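# Take one tumbler from dispenser, stand it upright

## Task

A cup dispenser, an upright tube fixed to the table by screws, holds 4 tumblers upside down (mouths down), pressed upward by a spring against a rubber collar at its top. Remove one tumbler and set it on the open table with its mouth facing up. The remaining 3 must stay inside the dispenser. Anything that stays in place only because the robot is holding it does not count. Afterwards release everything and move the hands away.

## Robot and tools

Robot: two arms, left_arm and right_arm, across the table from each other. left_arm's base is on the +y side. The names are labels only and do not match image sides. Each arm ends in an identical five-finger right hand, so every hand axis and number means the same thing on both.

Scene frame: origin on the table top halfway between the arm bases, table surface at z = 0, +z up. Result lines report each hand point's position (m), quaternion (wxyz) and velocities in this frame. The printed positions can be a little off, more so at long reach.

Hand point: a spot fixed to the palm, 0.05 m in front of it, where index pad and thumb tip meet in a pinch. Its axes: +z along the straightened fingers (fingertips 0.06 to 0.07 m beyond it), +y out of the palm, +x across the palm toward the little finger. The hand extends 0.08 m on the little-finger side and 0.02 to 0.09 m on the thumb side depending on thumb turn. A wrist bracket on the little-finger side sticks out 0.03 m past the point in +y and 0.11 m across; it can collide with things.

The row: every motion uses one flat list of 28 numbers, each in [-1, 1], covering both arms even if only one moves. Order: left_arm dx, dy, dz, rx, ry, rz, then left_gripper little, ring, middle, index, thumb_bend, thumb_turn, force_limit, speed; then the same 14 for right_arm and right_gripper.
- dx..rz are an offset, not a pose: the target relative to the hand point's pose in the most recent result showing it (or, before any such result in the scene and for later calls within one reply, relative to where the hand is when the action starts). They are expressed in the hand point's own axes. 1.0 equals 0.6 m of translation or 180 degrees. rx, ry, rz form a single rotation vector. All zeros means go back to that reference pose, not stay still.
- Finger values are absolute targets: +1 straight/open, -1 curled shut. thumb_bend +1 straight, -1 fully bent. thumb_turn +1 beside the palm, -1 opposite the fingers. A pinch is roughly index -0.22, thumb_bend -0.75, thumb_turn -0.57. With the thumb turned fully across, the hand can wrap objects 0.035 to 0.08 m wide, lying across the palm on the wrist side of the hand point; turn the thumb before arriving.
- force_limit maps linearly from about 0 N (-1) to 10 N (+1) fingertip force (15 N for the two thumb motors); it only stops closing. speed maps from near zero (-1) to full (+1), where full travel takes 0.6 s. For a soft grip close at speed -0.9 or below.
- No value means unchanged. To keep a hand as is, resend its last eight numbers; before any, send hand_measured plus hand_force_limit and hand_speed. A motor moves only when its target changes by 0.01 or more, then locks once it arrives or hits force_limit. To loosen, send a more open target than hand_measured.

Tools:
- execute_actions {"actions": [...], "pictures": bool}. Empty list just reports state. One action {"rows": [[28 numbers], ...], "steps": n}: up to 15 rows and 15 steps of 1/30 s (default 15); each row is one step, the last repeats, and every row is measured from the same reference pose. A wait {"steps": n}, n up to 300, counts from the previous result. Per step the command is clipped to 100 mm and 16 degrees from the measured pose, so large offsets need several calls.
- move {"target": [28 numbers], "speed": m/s 0.002-0.5, default 0.25 (turning up to twice that in rad/s), "stop_force": N 9-40, optional}. Straight-line paths to the offset targets, ending together, 0.5 to 10 s. It ignores obstacles and the other arm. With stop_force, an arm's path stops when its wrist sensor feels that much extra push along the motion for 2 steps; it then backs off slightly and holds. Use it slowly when approaching a surface; leave it out when moving away from something the hand presses on, and don't rely on it if the hand rotates in that move. The result adds a move: line (done, off_target, moving, held, contact, fault) and limits (paced = clipped, held = steps blocked).
- wait {"seconds": 0-10}: let time run, nothing new sent.
- zoom_image {"camera": cam_high | cam_low | cam_left_wrist | cam_right_wrist, "region": [x0, y0, x1, y1]} in pixels of 504x504 images, at most 504 by 504.
- show_instructions {}: reference images.
- finished_scene {"scene": number}: ends and grades the current scene; irreversible.

Results: hand_measured, hand_stopped_by (moving, target, force, stalled, fault) and hand_load_n give six values in motor order; loads near 0 mean the grip is lost. Wrist force/torque are in the end effector axes, noisy, offset up to about 4 N, saturating near 50 N. "pose unreachable" and HELD mean the clearance check altered or blocked a command. Hand target shows where the controller is driving each hand.

Avoid: contact torque or an outside force of 150 N faults an arm for 10 s. Arms are stiff, so aiming even slightly past firm contact can fault; approach slowly. Never let arms collide or press on each other. Don't knock anything off the table, drop, slip or slam objects. Holding loads heats motors; past 85 °C the arm brakes. Here: pull only one tumbler past the spring and collar, release it upright on bare table, keep the other three in, then open and retreat.

Each tool is called after "Call:" by a JSON object that holds its "api" and its "payload".

Reference images:

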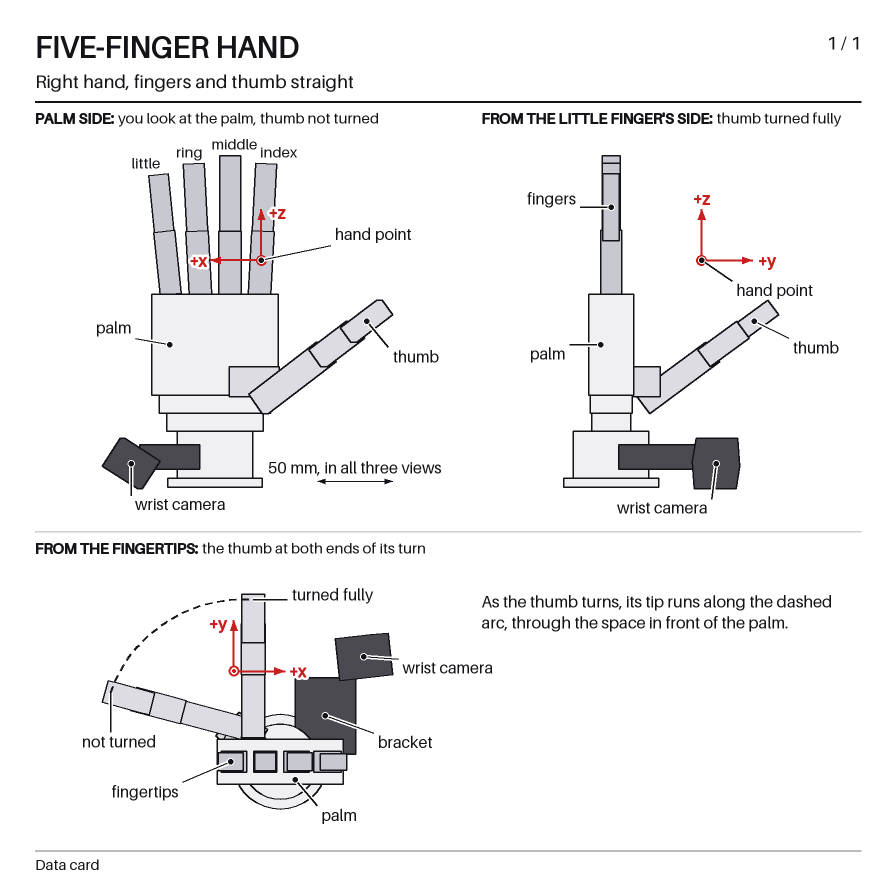

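## Session

Call:
{"api": "execute_actions", "payload": {"actions": []}}

Scene clock: 0.00 s of 6600.00 s.
left_arm: end_effector_position=(+0.3006, +0.4257, +0.4695) hand_measured=(+1.000, +1.000, +1.000, +1.000, +1.000, +1.000) hand_load_n=(+0.0, +0.0, +0.0, +0.0, +0.0, +0.0) hand_stopped_by=(target, target, target, target, target, target) hand_force_limit=0.00 hand_speed=-0.80 end_effector_quat_wxyz=(-0.010, +0.325, +0.946, -0.004) end_effector_velocity=(-0.000, +0.000, -0.000) end_effector_angular_velocity=(+0.001, +0.001, +0.001) | right_arm: end_effector_position=(+0.1852, -0.3086, +0.4827) hand_measured=(+1.000, +1.000, +1.000, +1.000, +1.000, +1.000) hand_load_n=(+0.0, +0.0, +0.0, +0.0, +0.0, +0.0) hand_stopped_by=(target, target, target, target, target, target) hand_force_limit=0.00 hand_speed=-0.80 end_effector_quat_wxyz=(+0.003, -0.289, +0.957, +0.006) end_effector_velocity=(-0.000, +0.000, -0.000) end_effector_angular_velocity=(+0.000, +0.002, +0.000)
Joint positions: left_arm=[ 0.579 -1.702  1.348  1.937  1.589 -1.913] | right_arm=[-1.176 -1.704  1.314  1.955  1.559 -1.895]
Joint velocities: left_arm=[0.001 0.    0.001 0.    0.001 0.   ] | right_arm=[-0.     0.     0.     0.001 -0.001 -0.   ]
Joint torques (N m, as the arm reports them, + toward a larger angle): no reading
Motor temperatures (°C, as the motors report them): left_arm=[21 24 21 29 30 31] | right_arm=[21 24 22 30 26 29]
Wrist force (N, on the end effector, along its own x y z axes, offset not removed): no reading
Wrist torque (N m, same axes, about the end effector's origin, offset not removed): no reading
Hand target (left_arm): +0.301, +0.426, +0.470; -0.010, +0.325, +0.946, -0.004
Hand target (right_arm): +0.185, -0.309, +0.483; +0.003, -0.289, +0.957, +0.006

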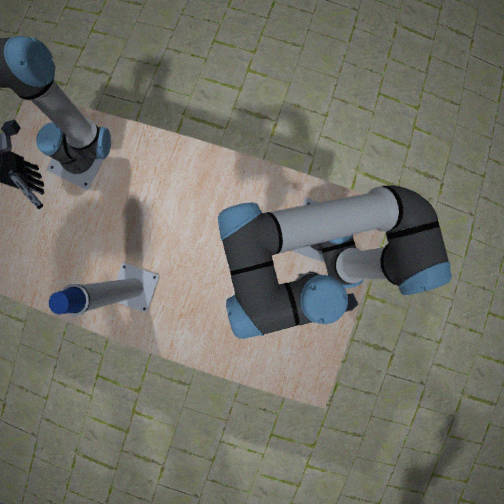

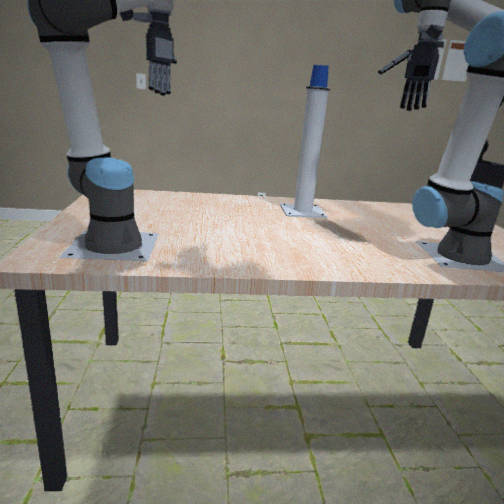

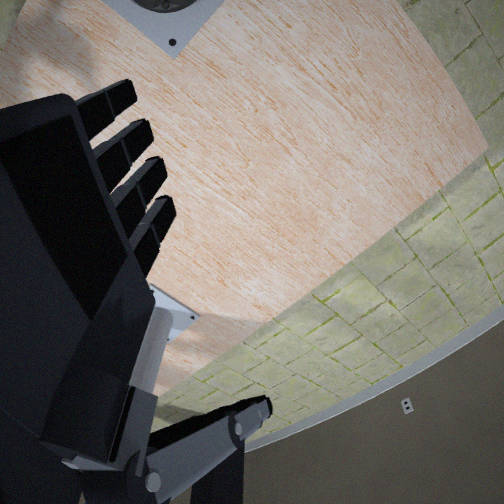

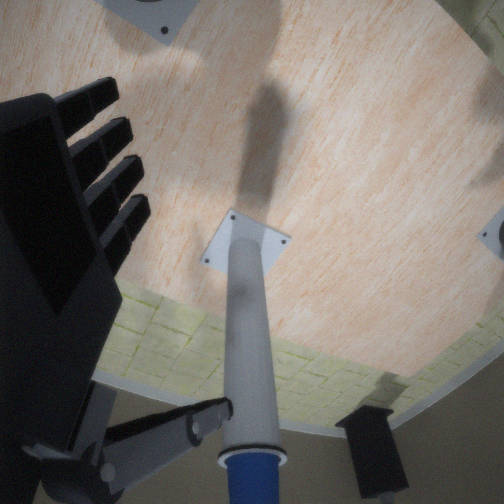

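Call:
{"api": "zoom_image", "payload": {"camera": "cam_low", "region": [270, 40, 370, 140]}}

Call:
{"api": "zoom_image", "payload": {"camera": "cam_high", "region": [30, 240, 170, 340]}}

Region (270, 40, 370, 140) of cam_low's 504x504 image, scaled by 5.040, with more detail than that image has.

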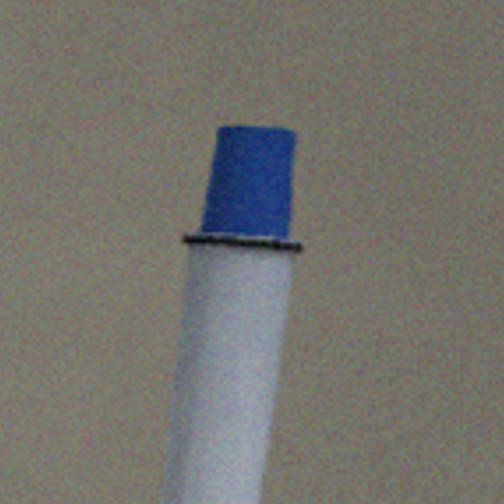

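Region (30, 240, 170, 340) of cam_high's 504x504 image, scaled by 3.600, with more detail than that image has; it fills the top 360 rows of this view, and the rest is white.

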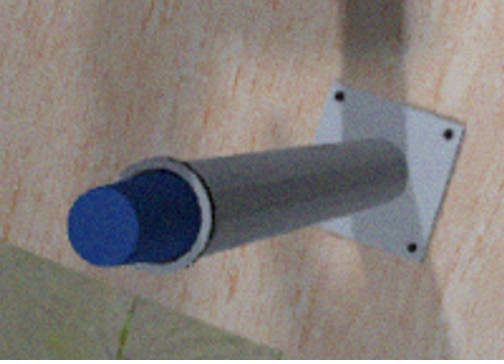

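Call:
{"api": "move", "payload": {"target": [0,0,0,0,0,0,1,1,1,1,1,1,0,-0.8,-0.39,-0.121,-0.078,0.146,-0.484,0.146,1,1,1,1,1,-1,0.5,0]}}

Scene clock: 27.17 s of 6600.00 s.
left_arm: end_effector_position=(+0.3006, +0.4257, +0.4695) hand_measured=(+1.000, +1.000, +1.000, +1.000, +1.000, +1.000) hand_load_n=(+0.0, +0.0, +0.0, +0.0, +0.0, +0.0) hand_stopped_by=(target, target, target, target, target, target) hand_force_limit=0.00 hand_speed=-0.80 end_effector_quat_wxyz=(-0.010, +0.325, +0.946, -0.004) end_effector_velocity=(+0.000, +0.000, +0.000) end_effector_angular_velocity=(-0.001, -0.001, +0.001) | right_arm: end_effector_position=(+0.4197, -0.2400, +0.5311) hand_measured=(+1.000, +1.000, +1.000, +1.000, +1.000, -1.000) hand_load_n=(+0.0, +0.0, +0.0, +0.0, +0.0, +0.0) hand_stopped_by=(target, target, target, target, target, target) hand_force_limit=0.50 hand_speed=0.00 end_effector_quat_wxyz=(+0.707, +0.004, +0.707, +0.005) end_effector_velocity=(+0.002, +0.000, +0.001) end_effector_angular_velocity=(+0.002, -0.011, -0.003)
Joint positions: left_arm=[ 0.579 -1.702  1.348  1.937  1.589 -1.913] | right_arm=[-0.831 -1.869  1.791  0.078  2.176 -1.557]
Joint velocities: left_arm=[ 0.002 -0.    -0.    -0.    -0.     0.   ] | right_arm=[-0.001  0.002  0.005 -0.02   0.002 -0.006]
Joint torques (N m, as the arm reports them, + toward a larger angle): left_arm=[ -0.41 -11.05 -15.27   2.25   0.25   0.18] | right_arm=[11.64  1.63 -7.88 -2.74  1.98 -2.37]
Motor temperatures (°C, as the motors report them): left_arm=[21 24 21 29 30 31] | right_arm=[21 24 22 30 26 29]
Wrist force (N, on the end effector, along its own x y z axes, offset not removed): left_arm=[-0.2 1.2 -2.3] | right_arm=[-0.1 -0.4 0.9]
Wrist torque (N m, same axes, about the end effector's origin, offset not removed): left_arm=[0.26 -0.06 -0.18] | right_arm=[-0.01 -0.08 -0.11]
Hand target (left_arm): +0.301, +0.426, +0.470; -0.010, +0.325, +0.946, -0.004
Hand target (right_arm): +0.420, -0.240, +0.531; +0.707, +0.004, +0.707, +0.005
Off the commanded pose (left_arm): 0.000 m, 0 deg.
Off the commanded pose (right_arm): 0.001 m, 0 deg.
After step 90, 20.33 s passed at rest.
move: done
camera_calibration (this result's frames):
cam_left_wrist: T_world_to_cam=[[0.739793, 0.671632, -0.0402228, -0.481759], [0.565951, -0.588829, 0.577043, -0.198208], [0.363876, -0.449657, -0.815722, 0.590456], [0, 0, 0, 1]] pos_world=[0.253725, 0.472356, 0.576645]
cam_right_wrist: T_world_to_cam=[[-0.0277613, 0.996615, 0.0773768, 0.203862], [-0.543022, -0.0800249, 0.835897, -0.233889], [0.83926, -0.0188117, 0.543405, -0.516264], [0, 0, 0, 1]] pos_world=[0.311932, -0.231601, 0.460273]

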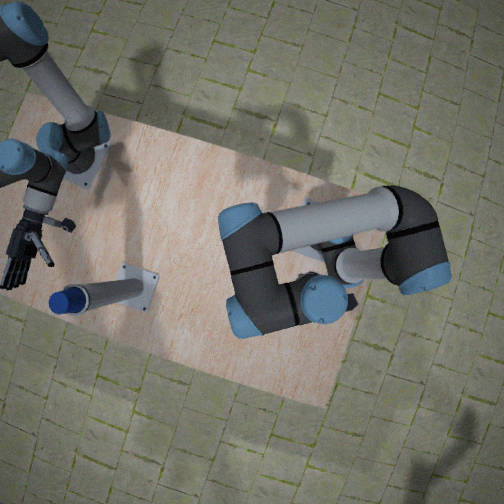

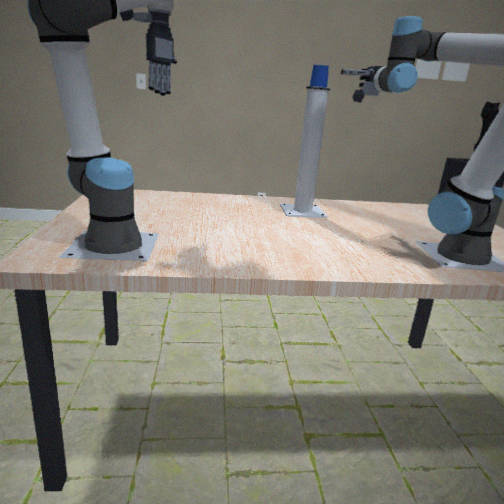

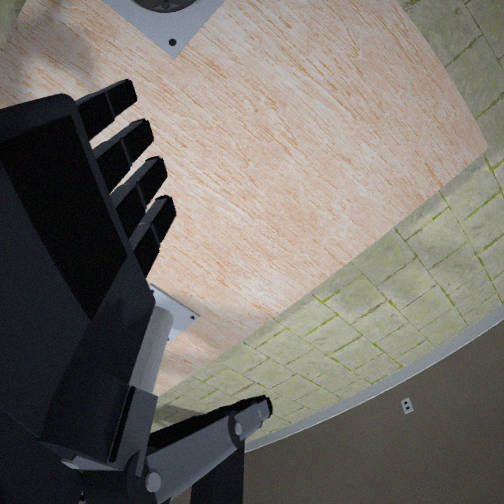

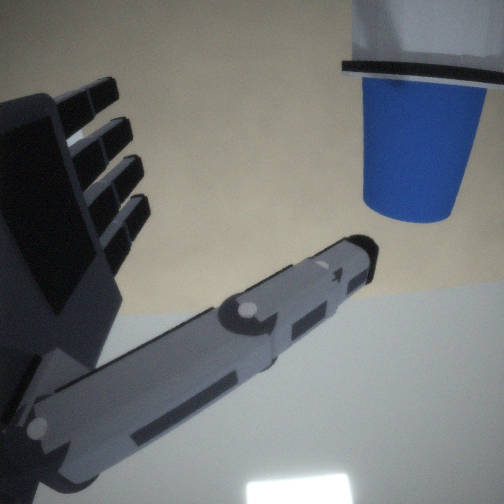

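Call:
{"api": "move", "payload": {"target": [0,0,0,0,0,0,1,1,1,1,1,1,0,-0.8,0.018,0.15,0,0,0,0,1,1,1,1,1,-1,0.5,0], "speed": 0.1}}

Scene clock: 34.50 s of 6600.00 s.
left_arm: end_effector_position=(+0.3006, +0.4257, +0.4695) hand_measured=(+1.000, +1.000, +1.000, +1.000, +1.000, +1.000) hand_load_n=(+0.0, +0.0, +0.0, +0.0, +0.0, +0.0) hand_stopped_by=(target, target, target, target, target, target) hand_force_limit=0.00 hand_speed=-0.80 end_effector_quat_wxyz=(-0.010, +0.325, +0.946, -0.004) end_effector_velocity=(+0.000, -0.000, -0.000) end_effector_angular_velocity=(+0.001, +0.001, +0.000) | right_arm: end_effector_position=(+0.4194, -0.1499, +0.5213) hand_measured=(+1.000, +1.000, +1.000, +1.000, +1.000, -1.000) hand_load_n=(+0.0, +0.0, +0.0, +0.0, +0.0, +0.0) hand_stopped_by=(target, target, target, target, target, target) hand_force_limit=0.50 hand_speed=0.00 end_effector_quat_wxyz=(+0.707, +0.004, +0.707, +0.005) end_effector_velocity=(-0.000, +0.002, +0.000) end_effector_angular_velocity=(+0.001, -0.000, +0.000)
Joint positions: left_arm=[ 0.579 -1.702  1.348  1.937  1.589 -1.913] | right_arm=[-0.611 -1.659  1.65   0.009  2.396 -1.557]
Joint velocities: left_arm=[ 0.     0.001 -0.     0.    -0.    -0.   ] | right_arm=[ 0.004  0.005 -0.005  0.     0.004  0.   ]
Joint torques (N m, as the arm reports them, + toward a larger angle): left_arm=[ -0.35 -10.11 -15.22   2.3    0.27   0.19] | right_arm=[ 11.64  -8.75 -31.34  -2.26   1.93   1.65]
Motor temperatures (°C, as the motors report them): left_arm=[21 24 21 29 30 31] | right_arm=[21 24 22 30 26 29]
Wrist force (N, on the end effector, along its own x y z axes, offset not removed): left_arm=[0.5 3.8 -2.0] | right_arm=[-0.5 -0.9 0.0]
Wrist torque (N m, same axes, about the end effector's origin, offset not removed): left_arm=[0.83 -0.11 0.21] | right_arm=[-0.13 -0.11 -0.22]
Hand target (left_arm): +0.301, +0.426, +0.470; -0.010, +0.325, +0.946, -0.004
Hand target (right_arm): +0.419, -0.150, +0.521; +0.707, +0.004, +0.707, +0.005
Off the commanded pose (left_arm): 0.000 m, 0 deg.
Off the commanded pose (right_arm): 0.000 m, 0 deg.
After step 90, 2.97 s passed at rest.
move: done
camera_calibration (this result's frames):
cam_left_wrist: T_world_to_cam=[[0.739793, 0.671631, -0.0402232, -0.481758], [0.565951, -0.588829, 0.577043, -0.198208], [0.363876, -0.449657, -0.815722, 0.590456], [0, 0, 0, 1]] pos_world=[0.253725, 0.472356, 0.576645]
cam_right_wrist: T_world_to_cam=[[-0.0278223, 0.996601, 0.0775445, 0.114756], [-0.542926, -0.0802008, 0.835942, -0.218669], [0.839319, -0.0188431, 0.543312, -0.508976], [0, 0, 0, 1]] pos_world=[0.311665, -0.141494, 0.450428]

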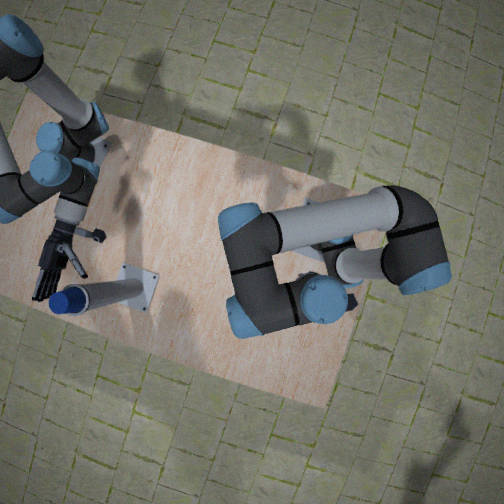

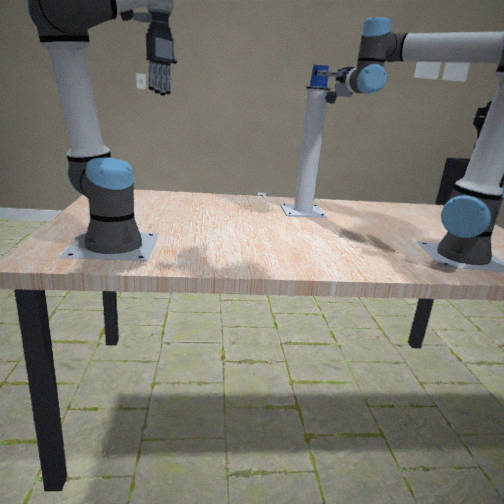

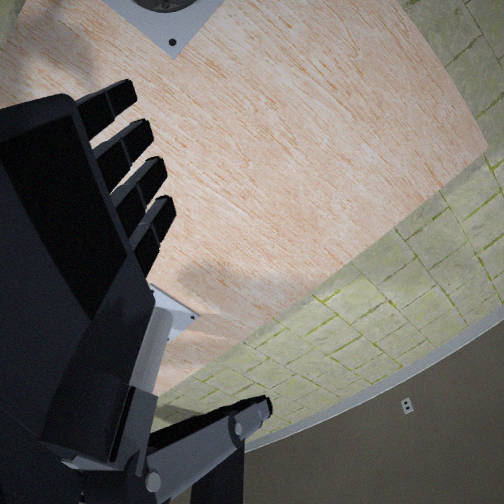

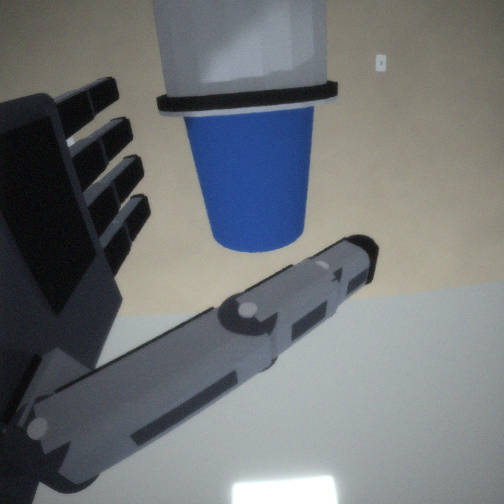

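Call:
{"api": "move", "payload": {"target": [0,0,0,0,0,0,1,1,1,1,1,1,0,-0.8,0.009,0.016,0.093,0,0,0,1,1,1,1,1,-1,0.5,0], "speed": 0.05, "stop_force": 15}}

Call:
{"api": "move", "payload": {"target": [0,0,0,0,0,0,1,1,1,1,1,1,0,-0.8,0,0,0,0,0,0,1,-1,-1,-1,-1,-1,0.9,-0.6]}}

Scene clock: 39.90 s of 6600.00 s.
left_arm: end_effector_position=(+0.3006, +0.4257, +0.4695) hand_measured=(+1.000, +1.000, +1.000, +1.000, +1.000, +1.000) hand_load_n=(+0.0, +0.0, +0.0, +0.0, +0.0, +0.0) hand_stopped_by=(target, target, target, target, target, target) hand_force_limit=0.00 hand_speed=-0.80 end_effector_quat_wxyz=(-0.010, +0.325, +0.946, -0.004) end_effector_velocity=(-0.000, +0.000, -0.000) end_effector_angular_velocity=(-0.001, +0.001, +0.001) | right_arm: end_effector_position=(+0.4751, -0.1402, +0.5159) hand_measured=(+1.000, +1.000, +1.000, +1.000, +1.000, -1.000) hand_load_n=(+0.0, +0.0, +0.0, +0.0, +0.0, +0.0) hand_stopped_by=(target, target, target, target, target, target) hand_force_limit=0.50 hand_speed=0.00 end_effector_quat_wxyz=(+0.707, +0.004, +0.707, +0.005) end_effector_velocity=(+0.001, +0.001, -0.001) end_effector_angular_velocity=(-0.000, +0.001, +0.001)
Joint positions: left_arm=[ 0.579 -1.702  1.348  1.937  1.589 -1.913] | right_arm=[-0.698 -1.577  1.586 -0.009  2.309 -1.557]
Joint velocities: left_arm=[ 0.    -0.     0.     0.     0.001 -0.001] | right_arm=[-0.001  0.003 -0.002  0.    -0.002  0.001]
Joint torques (N m, as the arm reports them, + toward a larger angle): left_arm=[ -0.48 -11.3  -15.99   2.41   0.32   0.15] | right_arm=[-14.79 -12.13 -33.53  -2.59  -2.63  -2.04]
Motor temperatures (°C, as the motors report them): left_arm=[21 24 21 29 30 31] | right_arm=[21 24 22 30 26 29]
Wrist force (N, on the end effector, along its own x y z axes, offset not removed): left_arm=[0.5 2.7 1.9] | right_arm=[-1.2 -1.4 -0.9]
Wrist torque (N m, same axes, about the end effector's origin, offset not removed): left_arm=[0.26 -0.15 0.00] | right_arm=[-0.10 0.03 -0.30]
Hand target (left_arm): +0.301, +0.426, +0.470; -0.010, +0.325, +0.946, -0.004
Hand target (right_arm): +0.475, -0.140, +0.516; +0.707, +0.004, +0.707, +0.005
Off the commanded pose (left_arm): 0.000 m, 0 deg.
Off the commanded pose (right_arm): 0.000 m, 0 deg.
After step 90, 0.90 s passed at rest.
move: done
camera_calibration (this result's frames):
cam_left_wrist: T_world_to_cam=[[0.739793, 0.671632, -0.0402229, -0.481758], [0.565951, -0.588829, 0.577043, -0.198208], [0.363876, -0.449657, -0.815722, 0.590456], [0, 0, 0, 1]] pos_world=[0.253725, 0.472356, 0.576645]
cam_right_wrist: T_world_to_cam=[[-0.0278264, 0.996606, 0.0774718, 0.107109], [-0.542982, -0.0801408, 0.835911, -0.183145], [0.839283, -0.0188054, 0.543369, -0.552596], [0, 0, 0, 1]] pos_world=[0.36732, -0.131815, 0.445059]

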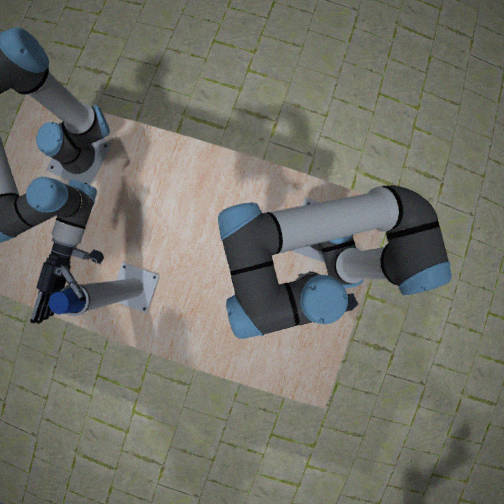

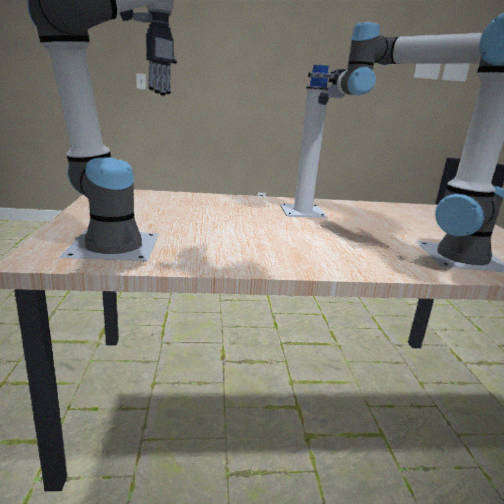

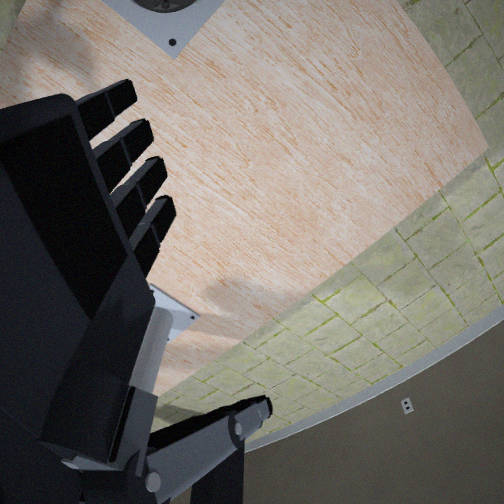

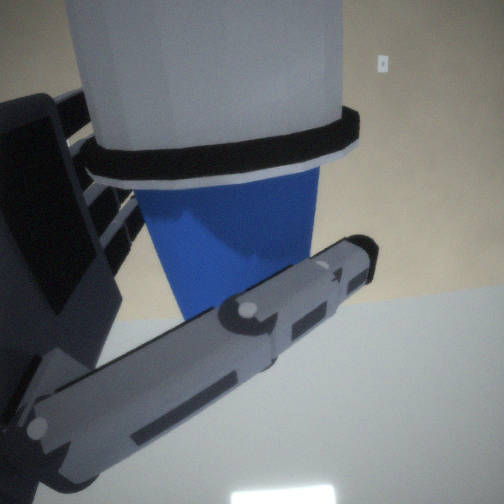

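Scene clock: 41.63 s of 6600.00 s.
left_arm: end_effector_position=(+0.3006, +0.4257, +0.4695) hand_measured=(+1.000, +1.000, +1.000, +1.000, +1.000, +1.000) hand_load_n=(+0.0, +0.0, +0.0, +0.0, +0.0, +0.0) hand_stopped_by=(target, target, target, target, target, target) hand_force_limit=0.00 hand_speed=-0.80 end_effector_quat_wxyz=(-0.010, +0.325, +0.946, -0.004) end_effector_velocity=(-0.000, -0.000, -0.000) end_effector_angular_velocity=(+0.001, +0.000, -0.002) | right_arm: end_effector_position=(+0.4751, -0.1403, +0.5159) hand_measured=(+1.000, +0.238, +0.060, +0.034, +0.434, -1.000) hand_load_n=(+0.0, +11.0, +8.0, +11.0, +18.0, +0.0) hand_stopped_by=(target, force, force, force, force, target) hand_force_limit=0.90 hand_speed=-0.60 end_effector_quat_wxyz=(+0.707, +0.004, +0.707, +0.005) end_effector_velocity=(-0.001, +0.000, -0.001) end_effector_angular_velocity=(-0.002, +0.003, +0.001)
Joint positions: left_arm=[ 0.579 -1.702  1.348  1.937  1.589 -1.913] | right_arm=[-0.698 -1.577  1.586 -0.009  2.309 -1.557]
Joint velocities: left_arm=[-0.002  0.     0.     0.    -0.     0.   ] | right_arm=[0.001 0.    0.001 0.002 0.    0.001]
Joint torques (N m, as the arm reports them, + toward a larger angle): left_arm=[ -0.78 -10.92 -15.61   2.36   0.32   0.12] | right_arm=[ 17.64 -30.99  -5.41  -0.65  -3.19  -1.91]
Motor temperatures (°C, as the motors report them): left_arm=[21 24 21 29 30 31] | right_arm=[21 24 22 30 26 29]
Wrist force (N, on the end effector, along its own x y z axes, offset not removed): left_arm=[0.1 3.0 -0.5] | right_arm=[-1.7 -5.8 13.3]
Wrist torque (N m, same axes, about the end effector's origin, offset not removed): left_arm=[0.50 0.15 0.05] | right_arm=[-0.16 -0.75 -0.46]
Hand target (left_arm): +0.301, +0.426, +0.470; -0.010, +0.325, +0.946, -0.004
Hand target (right_arm): +0.475, -0.140, +0.516; +0.707, +0.004, +0.707, +0.005
Off the commanded pose (left_arm): 0.000 m, 0 deg.
Off the commanded pose (right_arm): 0.000 m, 0 deg.
move: done
camera_calibration (this result's frames):
cam_left_wrist: T_world_to_cam=[[0.739793, 0.671631, -0.0402228, -0.481758], [0.565951, -0.588829, 0.577043, -0.198208], [0.363876, -0.449657, -0.815722, 0.590456], [0, 0, 0, 1]] pos_world=[0.253725, 0.472356, 0.576645]
cam_right_wrist: T_world_to_cam=[[-0.0276161, 0.99661, 0.0774963, 0.107058], [-0.543023, -0.0800463, 0.835894, -0.183107], [0.839264, -0.0189981, 0.543393, -0.552658], [0, 0, 0, 1]] pos_world=[0.367351, -0.131851, 0.445072]

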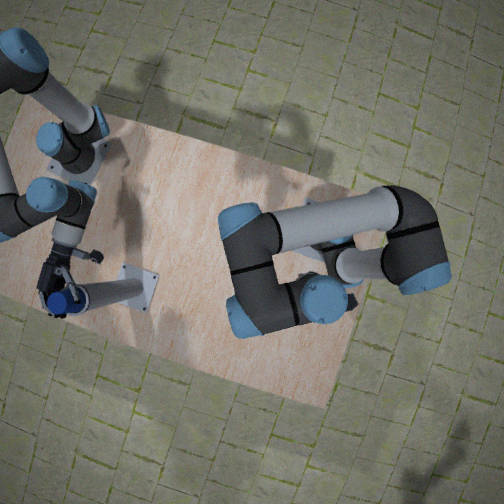

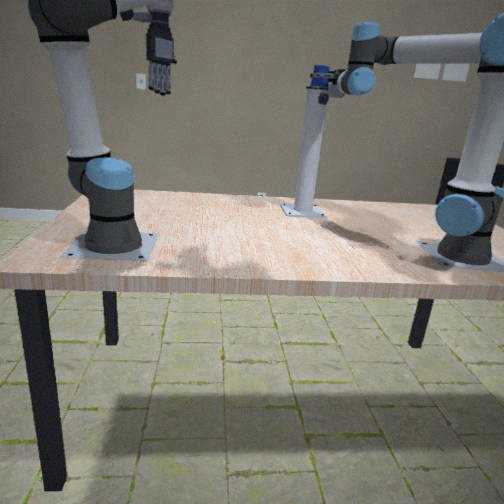

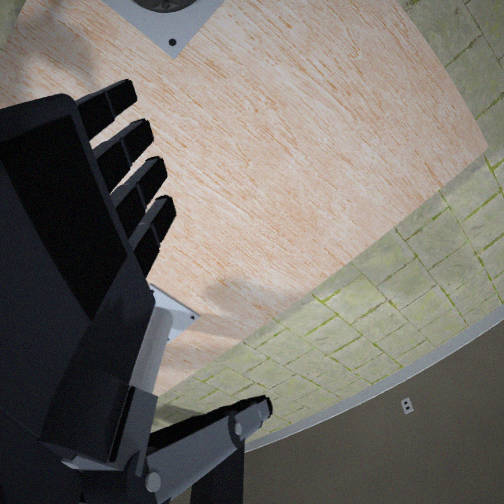

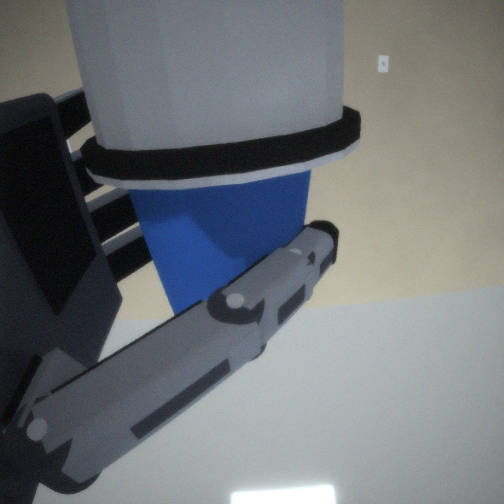

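The ring finger appears to be resting on the collar, so I'll open it and pull up slowly.

Call:
{"api": "move", "payload": {"target": [0,0,0,0,0,0,1,1,1,1,1,1,0,-0.8,-0.03,0,0,0,0,0,1,0.5,-1,-1,-1,-1,0.9,-0.6], "speed": 0.012}}

Scene clock: 46.20 s of 6600.00 s.
left_arm: end_effector_position=(+0.3006, +0.4257, +0.4695) hand_measured=(+1.000, +1.000, +1.000, +1.000, +1.000, +1.000) hand_load_n=(+0.0, +0.0, +0.0, +0.0, +0.0, +0.0) hand_stopped_by=(target, target, target, target, target, target) hand_force_limit=0.00 hand_speed=-0.80 end_effector_quat_wxyz=(-0.010, +0.325, +0.946, -0.004) end_effector_velocity=(-0.000, -0.000, -0.000) end_effector_angular_velocity=(-0.000, -0.000, -0.002) | right_arm: end_effector_position=(+0.4751, -0.1405, +0.5337) hand_measured=(+1.000, +0.500, +0.060, +0.034, +0.434, -1.000) hand_load_n=(+0.0, +0.0, +8.5, +10.0, +18.0, -2.0) hand_stopped_by=(target, target, force, force, force, target) hand_force_limit=0.90 hand_speed=-0.60 end_effector_quat_wxyz=(+0.707, +0.004, +0.707, +0.005) end_effector_velocity=(+0.000, -0.000, +0.002) end_effector_angular_velocity=(+0.000, +0.000, -0.001)
Joint positions: left_arm=[ 0.579 -1.702  1.348  1.937  1.589 -1.913] | right_arm=[-0.698 -1.577  1.54   0.037  2.308 -1.557]
Joint velocities: left_arm=[-0.001 -0.     0.    -0.    -0.     0.   ] | right_arm=[-0.001  0.    -0.006  0.006 -0.     0.001]
Joint torques (N m, as the arm reports them, + toward a larger angle): left_arm=[ -1.03 -11.06 -15.76   2.4    0.32   0.19] | right_arm=[-15.01 -15.69 -34.65  -0.9   -0.35  -1.54]
Motor temperatures (°C, as the motors report them): left_arm=[21 24 21 29 30 31] | right_arm=[21 24 22 30 26 29]
Wrist force (N, on the end effector, along its own x y z axes, offset not removed): left_arm=[1.8 2.2 -1.7] | right_arm=[5.8 2.6 0.5]
Wrist torque (N m, same axes, about the end effector's origin, offset not removed): left_arm=[0.54 -0.36 0.12] | right_arm=[0.35 -0.32 0.03]
Hand target (left_arm): +0.301, +0.426, +0.470; -0.010, +0.325, +0.946, -0.004
Hand target (right_arm): +0.475, -0.140, +0.534; +0.707, +0.004, +0.707, +0.005
Off the commanded pose (left_arm): 0.000 m, 0 deg.
Off the commanded pose (right_arm): 0.000 m, 0 deg.
move: done
camera_calibration (this result's frames):
cam_left_wrist: T_world_to_cam=[[0.739793, 0.671632, -0.0402228, -0.481758], [0.565951, -0.588829, 0.577043, -0.198208], [0.363876, -0.449657, -0.815722, 0.590456], [0, 0, 0, 1]] pos_world=[0.253725, 0.472356, 0.576645]
cam_right_wrist: T_world_to_cam=[[-0.0275254, 0.996615, 0.0774668, 0.105896], [-0.543049, -0.0799716, 0.835884, -0.197973], [0.839249, -0.0190602, 0.543412, -0.562363], [0, 0, 0, 1]] pos_world=[0.367369, -0.132088, 0.462874]

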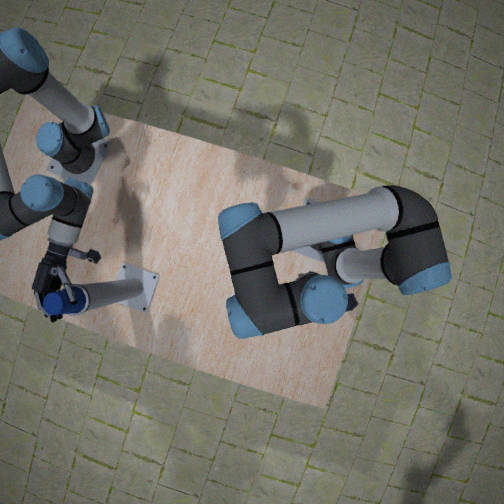

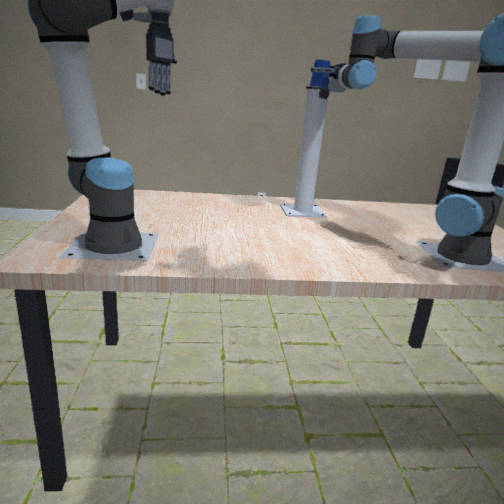

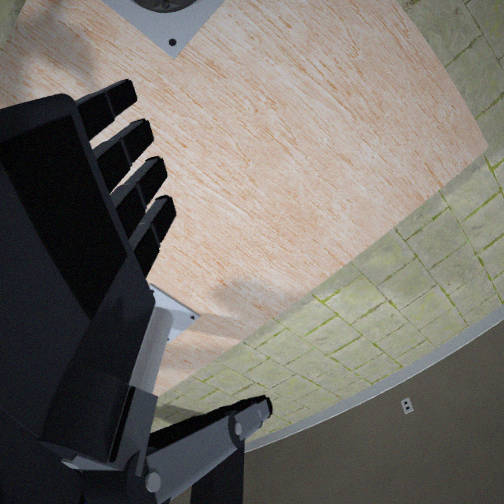

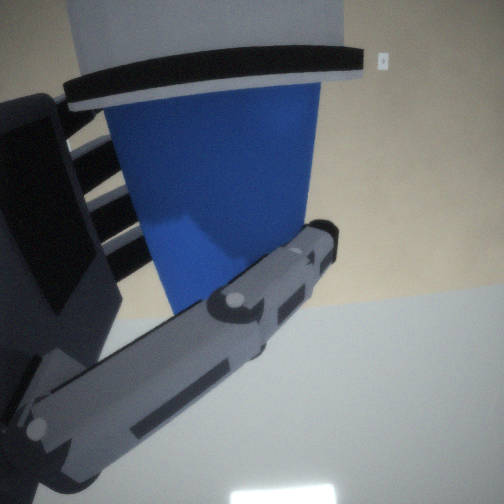

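Call:
{"api": "move", "payload": {"target": [0,0,0,0,0,0,1,1,1,1,1,1,0,-0.8,-0.04,0.004,0,0,0,0,1,0.5,-1,-1,-1,-1,0.9,-0.6], "speed": 0.015}}

Scene clock: 51.13 s of 6600.00 s.
left_arm: end_effector_position=(+0.3006, +0.4257, +0.4695) hand_measured=(+1.000, +1.000, +1.000, +1.000, +1.000, +1.000) hand_load_n=(+0.0, +0.0, +0.0, +0.0, +0.0, +0.0) hand_stopped_by=(target, target, target, target, target, target) hand_force_limit=0.00 hand_speed=-0.80 end_effector_quat_wxyz=(-0.010, +0.325, +0.946, -0.004) end_effector_velocity=(+0.000, +0.000, -0.000) end_effector_angular_velocity=(+0.001, +0.001, +0.001) | right_arm: end_effector_position=(+0.4751, -0.1384, +0.5576) hand_measured=(+1.000, +0.500, +0.060, +0.034, +0.434, -1.000) hand_load_n=(+0.0, +0.0, +8.0, +10.5, +17.5, -0.5) hand_stopped_by=(target, target, force, force, force, target) hand_force_limit=0.90 hand_speed=-0.60 end_effector_quat_wxyz=(+0.707, +0.004, +0.707, +0.005) end_effector_velocity=(+0.000, +0.000, +0.002) end_effector_angular_velocity=(-0.000, -0.000, -0.000)
Joint positions: left_arm=[ 0.579 -1.702  1.348  1.937  1.589 -1.913] | right_arm=[-0.695 -1.569  1.471  0.098  2.312 -1.557]
Joint velocities: left_arm=[ 0.001  0.001  0.    -0.     0.    -0.   ] | right_arm=[-0.     0.001 -0.006  0.005  0.    -0.   ]
Joint torques (N m, as the arm reports them, + toward a larger angle): left_arm=[ -0.66 -10.72 -15.8    2.41   0.27   0.28] | right_arm=[ 11.69 -12.15 -31.5    0.19   1.94  -1.51]
Motor temperatures (°C, as the motors report them): left_arm=[21 24 21 29 30 31] | right_arm=[21 24 22 30 26 29]
Wrist force (N, on the end effector, along its own x y z axes, offset not removed): left_arm=[-1.6 4.8 -2.4] | right_arm=[1.2 1.9 1.4]
Wrist torque (N m, same axes, about the end effector's origin, offset not removed): left_arm=[0.82 0.25 0.06] | right_arm=[0.32 -0.27 -0.11]
Hand target (left_arm): +0.301, +0.426, +0.470; -0.010, +0.325, +0.946, -0.004
Hand target (right_arm): +0.475, -0.138, +0.558; +0.707, +0.004, +0.707, +0.005
Off the commanded pose (left_arm): 0.000 m, 0 deg.
Off the commanded pose (right_arm): 0.000 m, 0 deg.
After step 90, 0.07 s passed at rest.
move: done
camera_calibration (this result's frames):
cam_left_wrist: T_world_to_cam=[[0.739793, 0.671632, -0.0402229, -0.481758], [0.565951, -0.588829, 0.577043, -0.198208], [0.363876, -0.449657, -0.815722, 0.590456], [0, 0, 0, 1]] pos_world=[0.253725, 0.472356, 0.576645]
cam_right_wrist: T_world_to_cam=[[-0.0275336, 0.996617, 0.0774316, 0.101986], [-0.543076, -0.0799459, 0.835869, -0.217719], [0.839232, -0.0190367, 0.54344, -0.575302], [0, 0, 0, 1]] pos_world=[0.367383, -0.129999, 0.486729]

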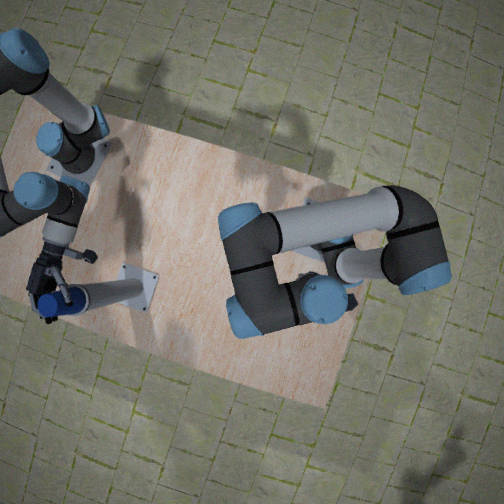

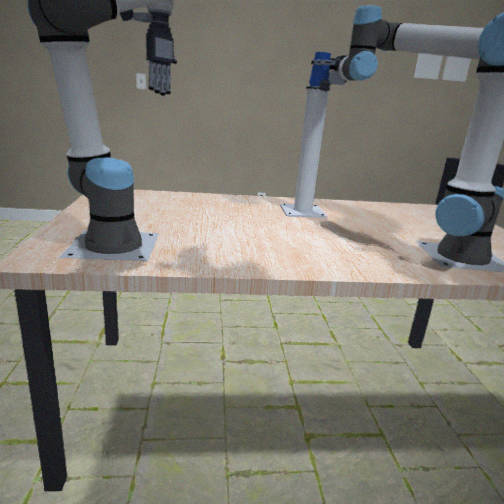

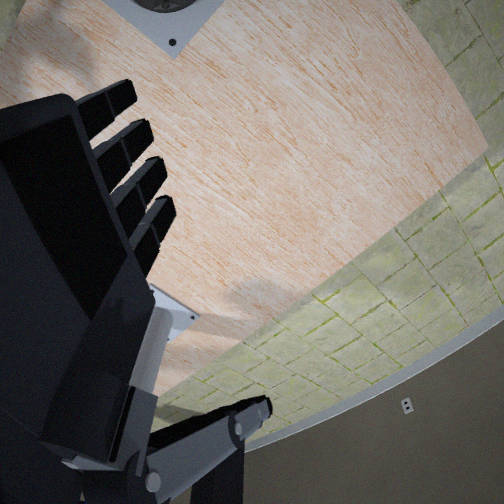

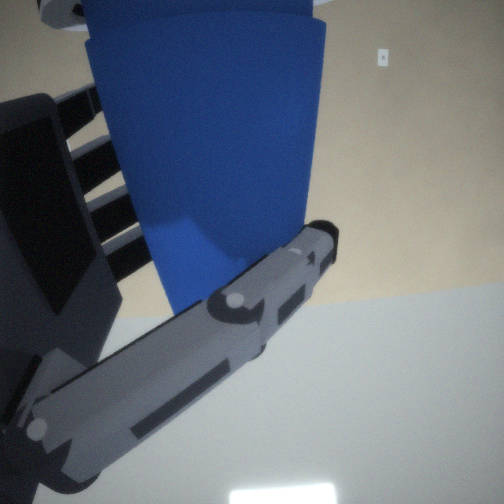

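Call:
{"api": "move", "payload": {"target": [0,0,0,0,0,0,1,1,1,1,1,1,0,-0.8,-0.16,0,0,0,0,0,1,0.5,-1,-1,-1,-1,0.9,-0.6], "speed": 0.06}}

Call:
{"api": "zoom_image", "payload": {"camera": "cam_low", "region": [280, 0, 400, 120]}}

Scene clock: 56.03 s of 6600.00 s.
left_arm: end_effector_position=(+0.3006, +0.4257, +0.4695) hand_measured=(+1.000, +1.000, +1.000, +1.000, +1.000, +1.000) hand_load_n=(+0.0, +0.0, +0.0, +0.0, +0.0, +0.0) hand_stopped_by=(target, target, target, target, target, target) hand_force_limit=0.00 hand_speed=-0.80 end_effector_quat_wxyz=(-0.010, +0.325, +0.946, -0.004) end_effector_velocity=(+0.000, -0.001, +0.000) end_effector_angular_velocity=(-0.002, -0.000, -0.002) | right_arm: end_effector_position=(+0.4752, -0.1396, +0.6534) hand_measured=(+1.000, +0.500, +0.060, +0.034, +0.434, -1.000) hand_load_n=(+0.0, +0.0, +8.0, +10.5, +17.5, -0.5) hand_stopped_by=(target, target, force, force, force, target) hand_force_limit=0.90 hand_speed=-0.60 end_effector_quat_wxyz=(+0.707, +0.004, +0.707, +0.005) end_effector_velocity=(+0.000, +0.000, +0.002) end_effector_angular_velocity=(-0.000, +0.001, +0.000)
Joint positions: left_arm=[ 0.579 -1.702  1.348  1.937  1.589 -1.913] | right_arm=[-0.697 -1.52   1.17   0.35   2.31  -1.557]
Joint velocities: left_arm=[-0.002  0.001 -0.001 -0.001  0.001 -0.   ] | right_arm=[-0.     0.003 -0.008  0.006 -0.001  0.001]
Joint torques (N m, as the arm reports them, + toward a larger angle): left_arm=[ -0.11 -10.49 -15.73   2.36   0.25   0.27] | right_arm=[ -8.15 -14.2  -33.2    0.32   0.77   1.7 ]
Motor temperatures (°C, as the motors report them): left_arm=[21 24 21 29 30 31] | right_arm=[21 24 22 30 26 29]
Wrist force (N, on the end effector, along its own x y z axes, offset not removed): left_arm=[0.8 0.7 -2.9] | right_arm=[2.2 0.4 0.7]
Wrist torque (N m, same axes, about the end effector's origin, offset not removed): left_arm=[0.30 -0.11 -0.06] | right_arm=[-0.03 -0.40 -0.02]
Hand target (left_arm): +0.301, +0.426, +0.470; -0.010, +0.325, +0.946, -0.004
Hand target (right_arm): +0.475, -0.140, +0.654; +0.707, +0.004, +0.707, +0.005
Off the commanded pose (left_arm): 0.000 m, 0 deg.
Off the commanded pose (right_arm): 0.000 m, 0 deg.
move: done
camera_calibration (this result's frames):
cam_left_wrist: T_world_to_cam=[[0.739793, 0.671632, -0.040223, -0.481758], [0.565951, -0.588829, 0.577043, -0.198208], [0.363876, -0.449657, -0.815722, 0.590456], [0, 0, 0, 1]] pos_world=[0.253725, 0.472356, 0.576645]
cam_right_wrist: T_world_to_cam=[[-0.0277476, 0.996613, 0.0774137, 0.0958268], [-0.543134, -0.0800458, 0.835822, -0.297802], [0.839187, -0.018854, 0.543516, -0.627459], [0, 0, 0, 1]] pos_world=[0.367468, -0.13117, 0.582525]

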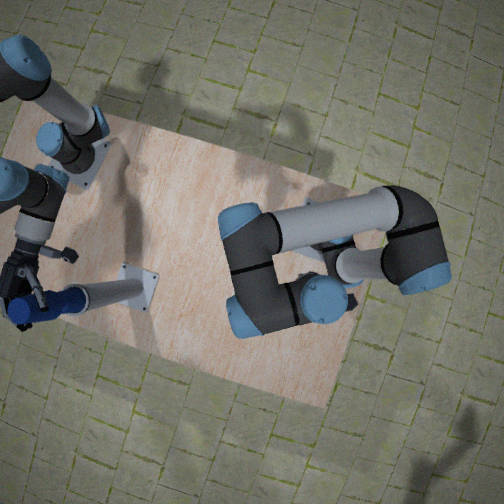

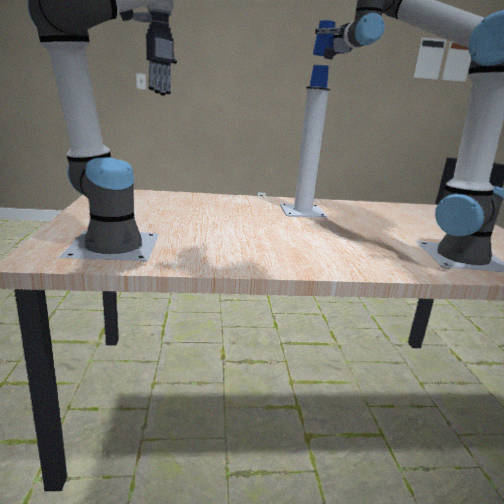

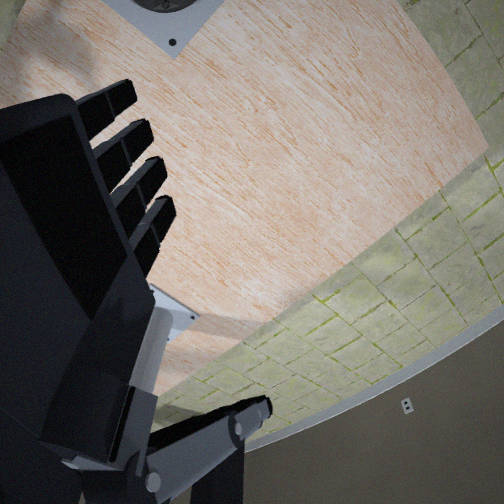

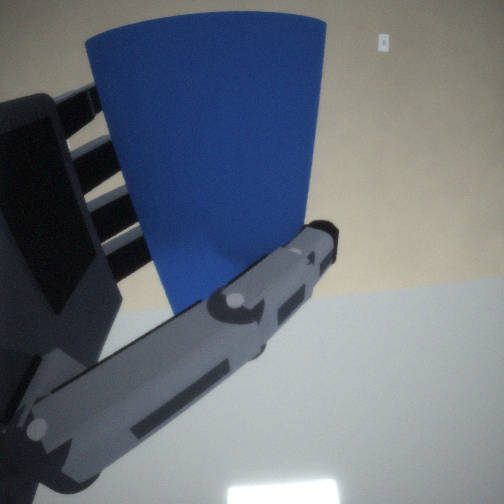

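Region (280, 0, 400, 120) of cam_low's 504x504 image, scaled by 4.200, with more detail than that image has.

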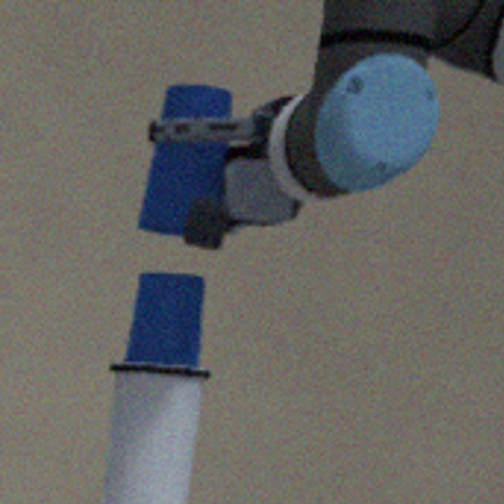

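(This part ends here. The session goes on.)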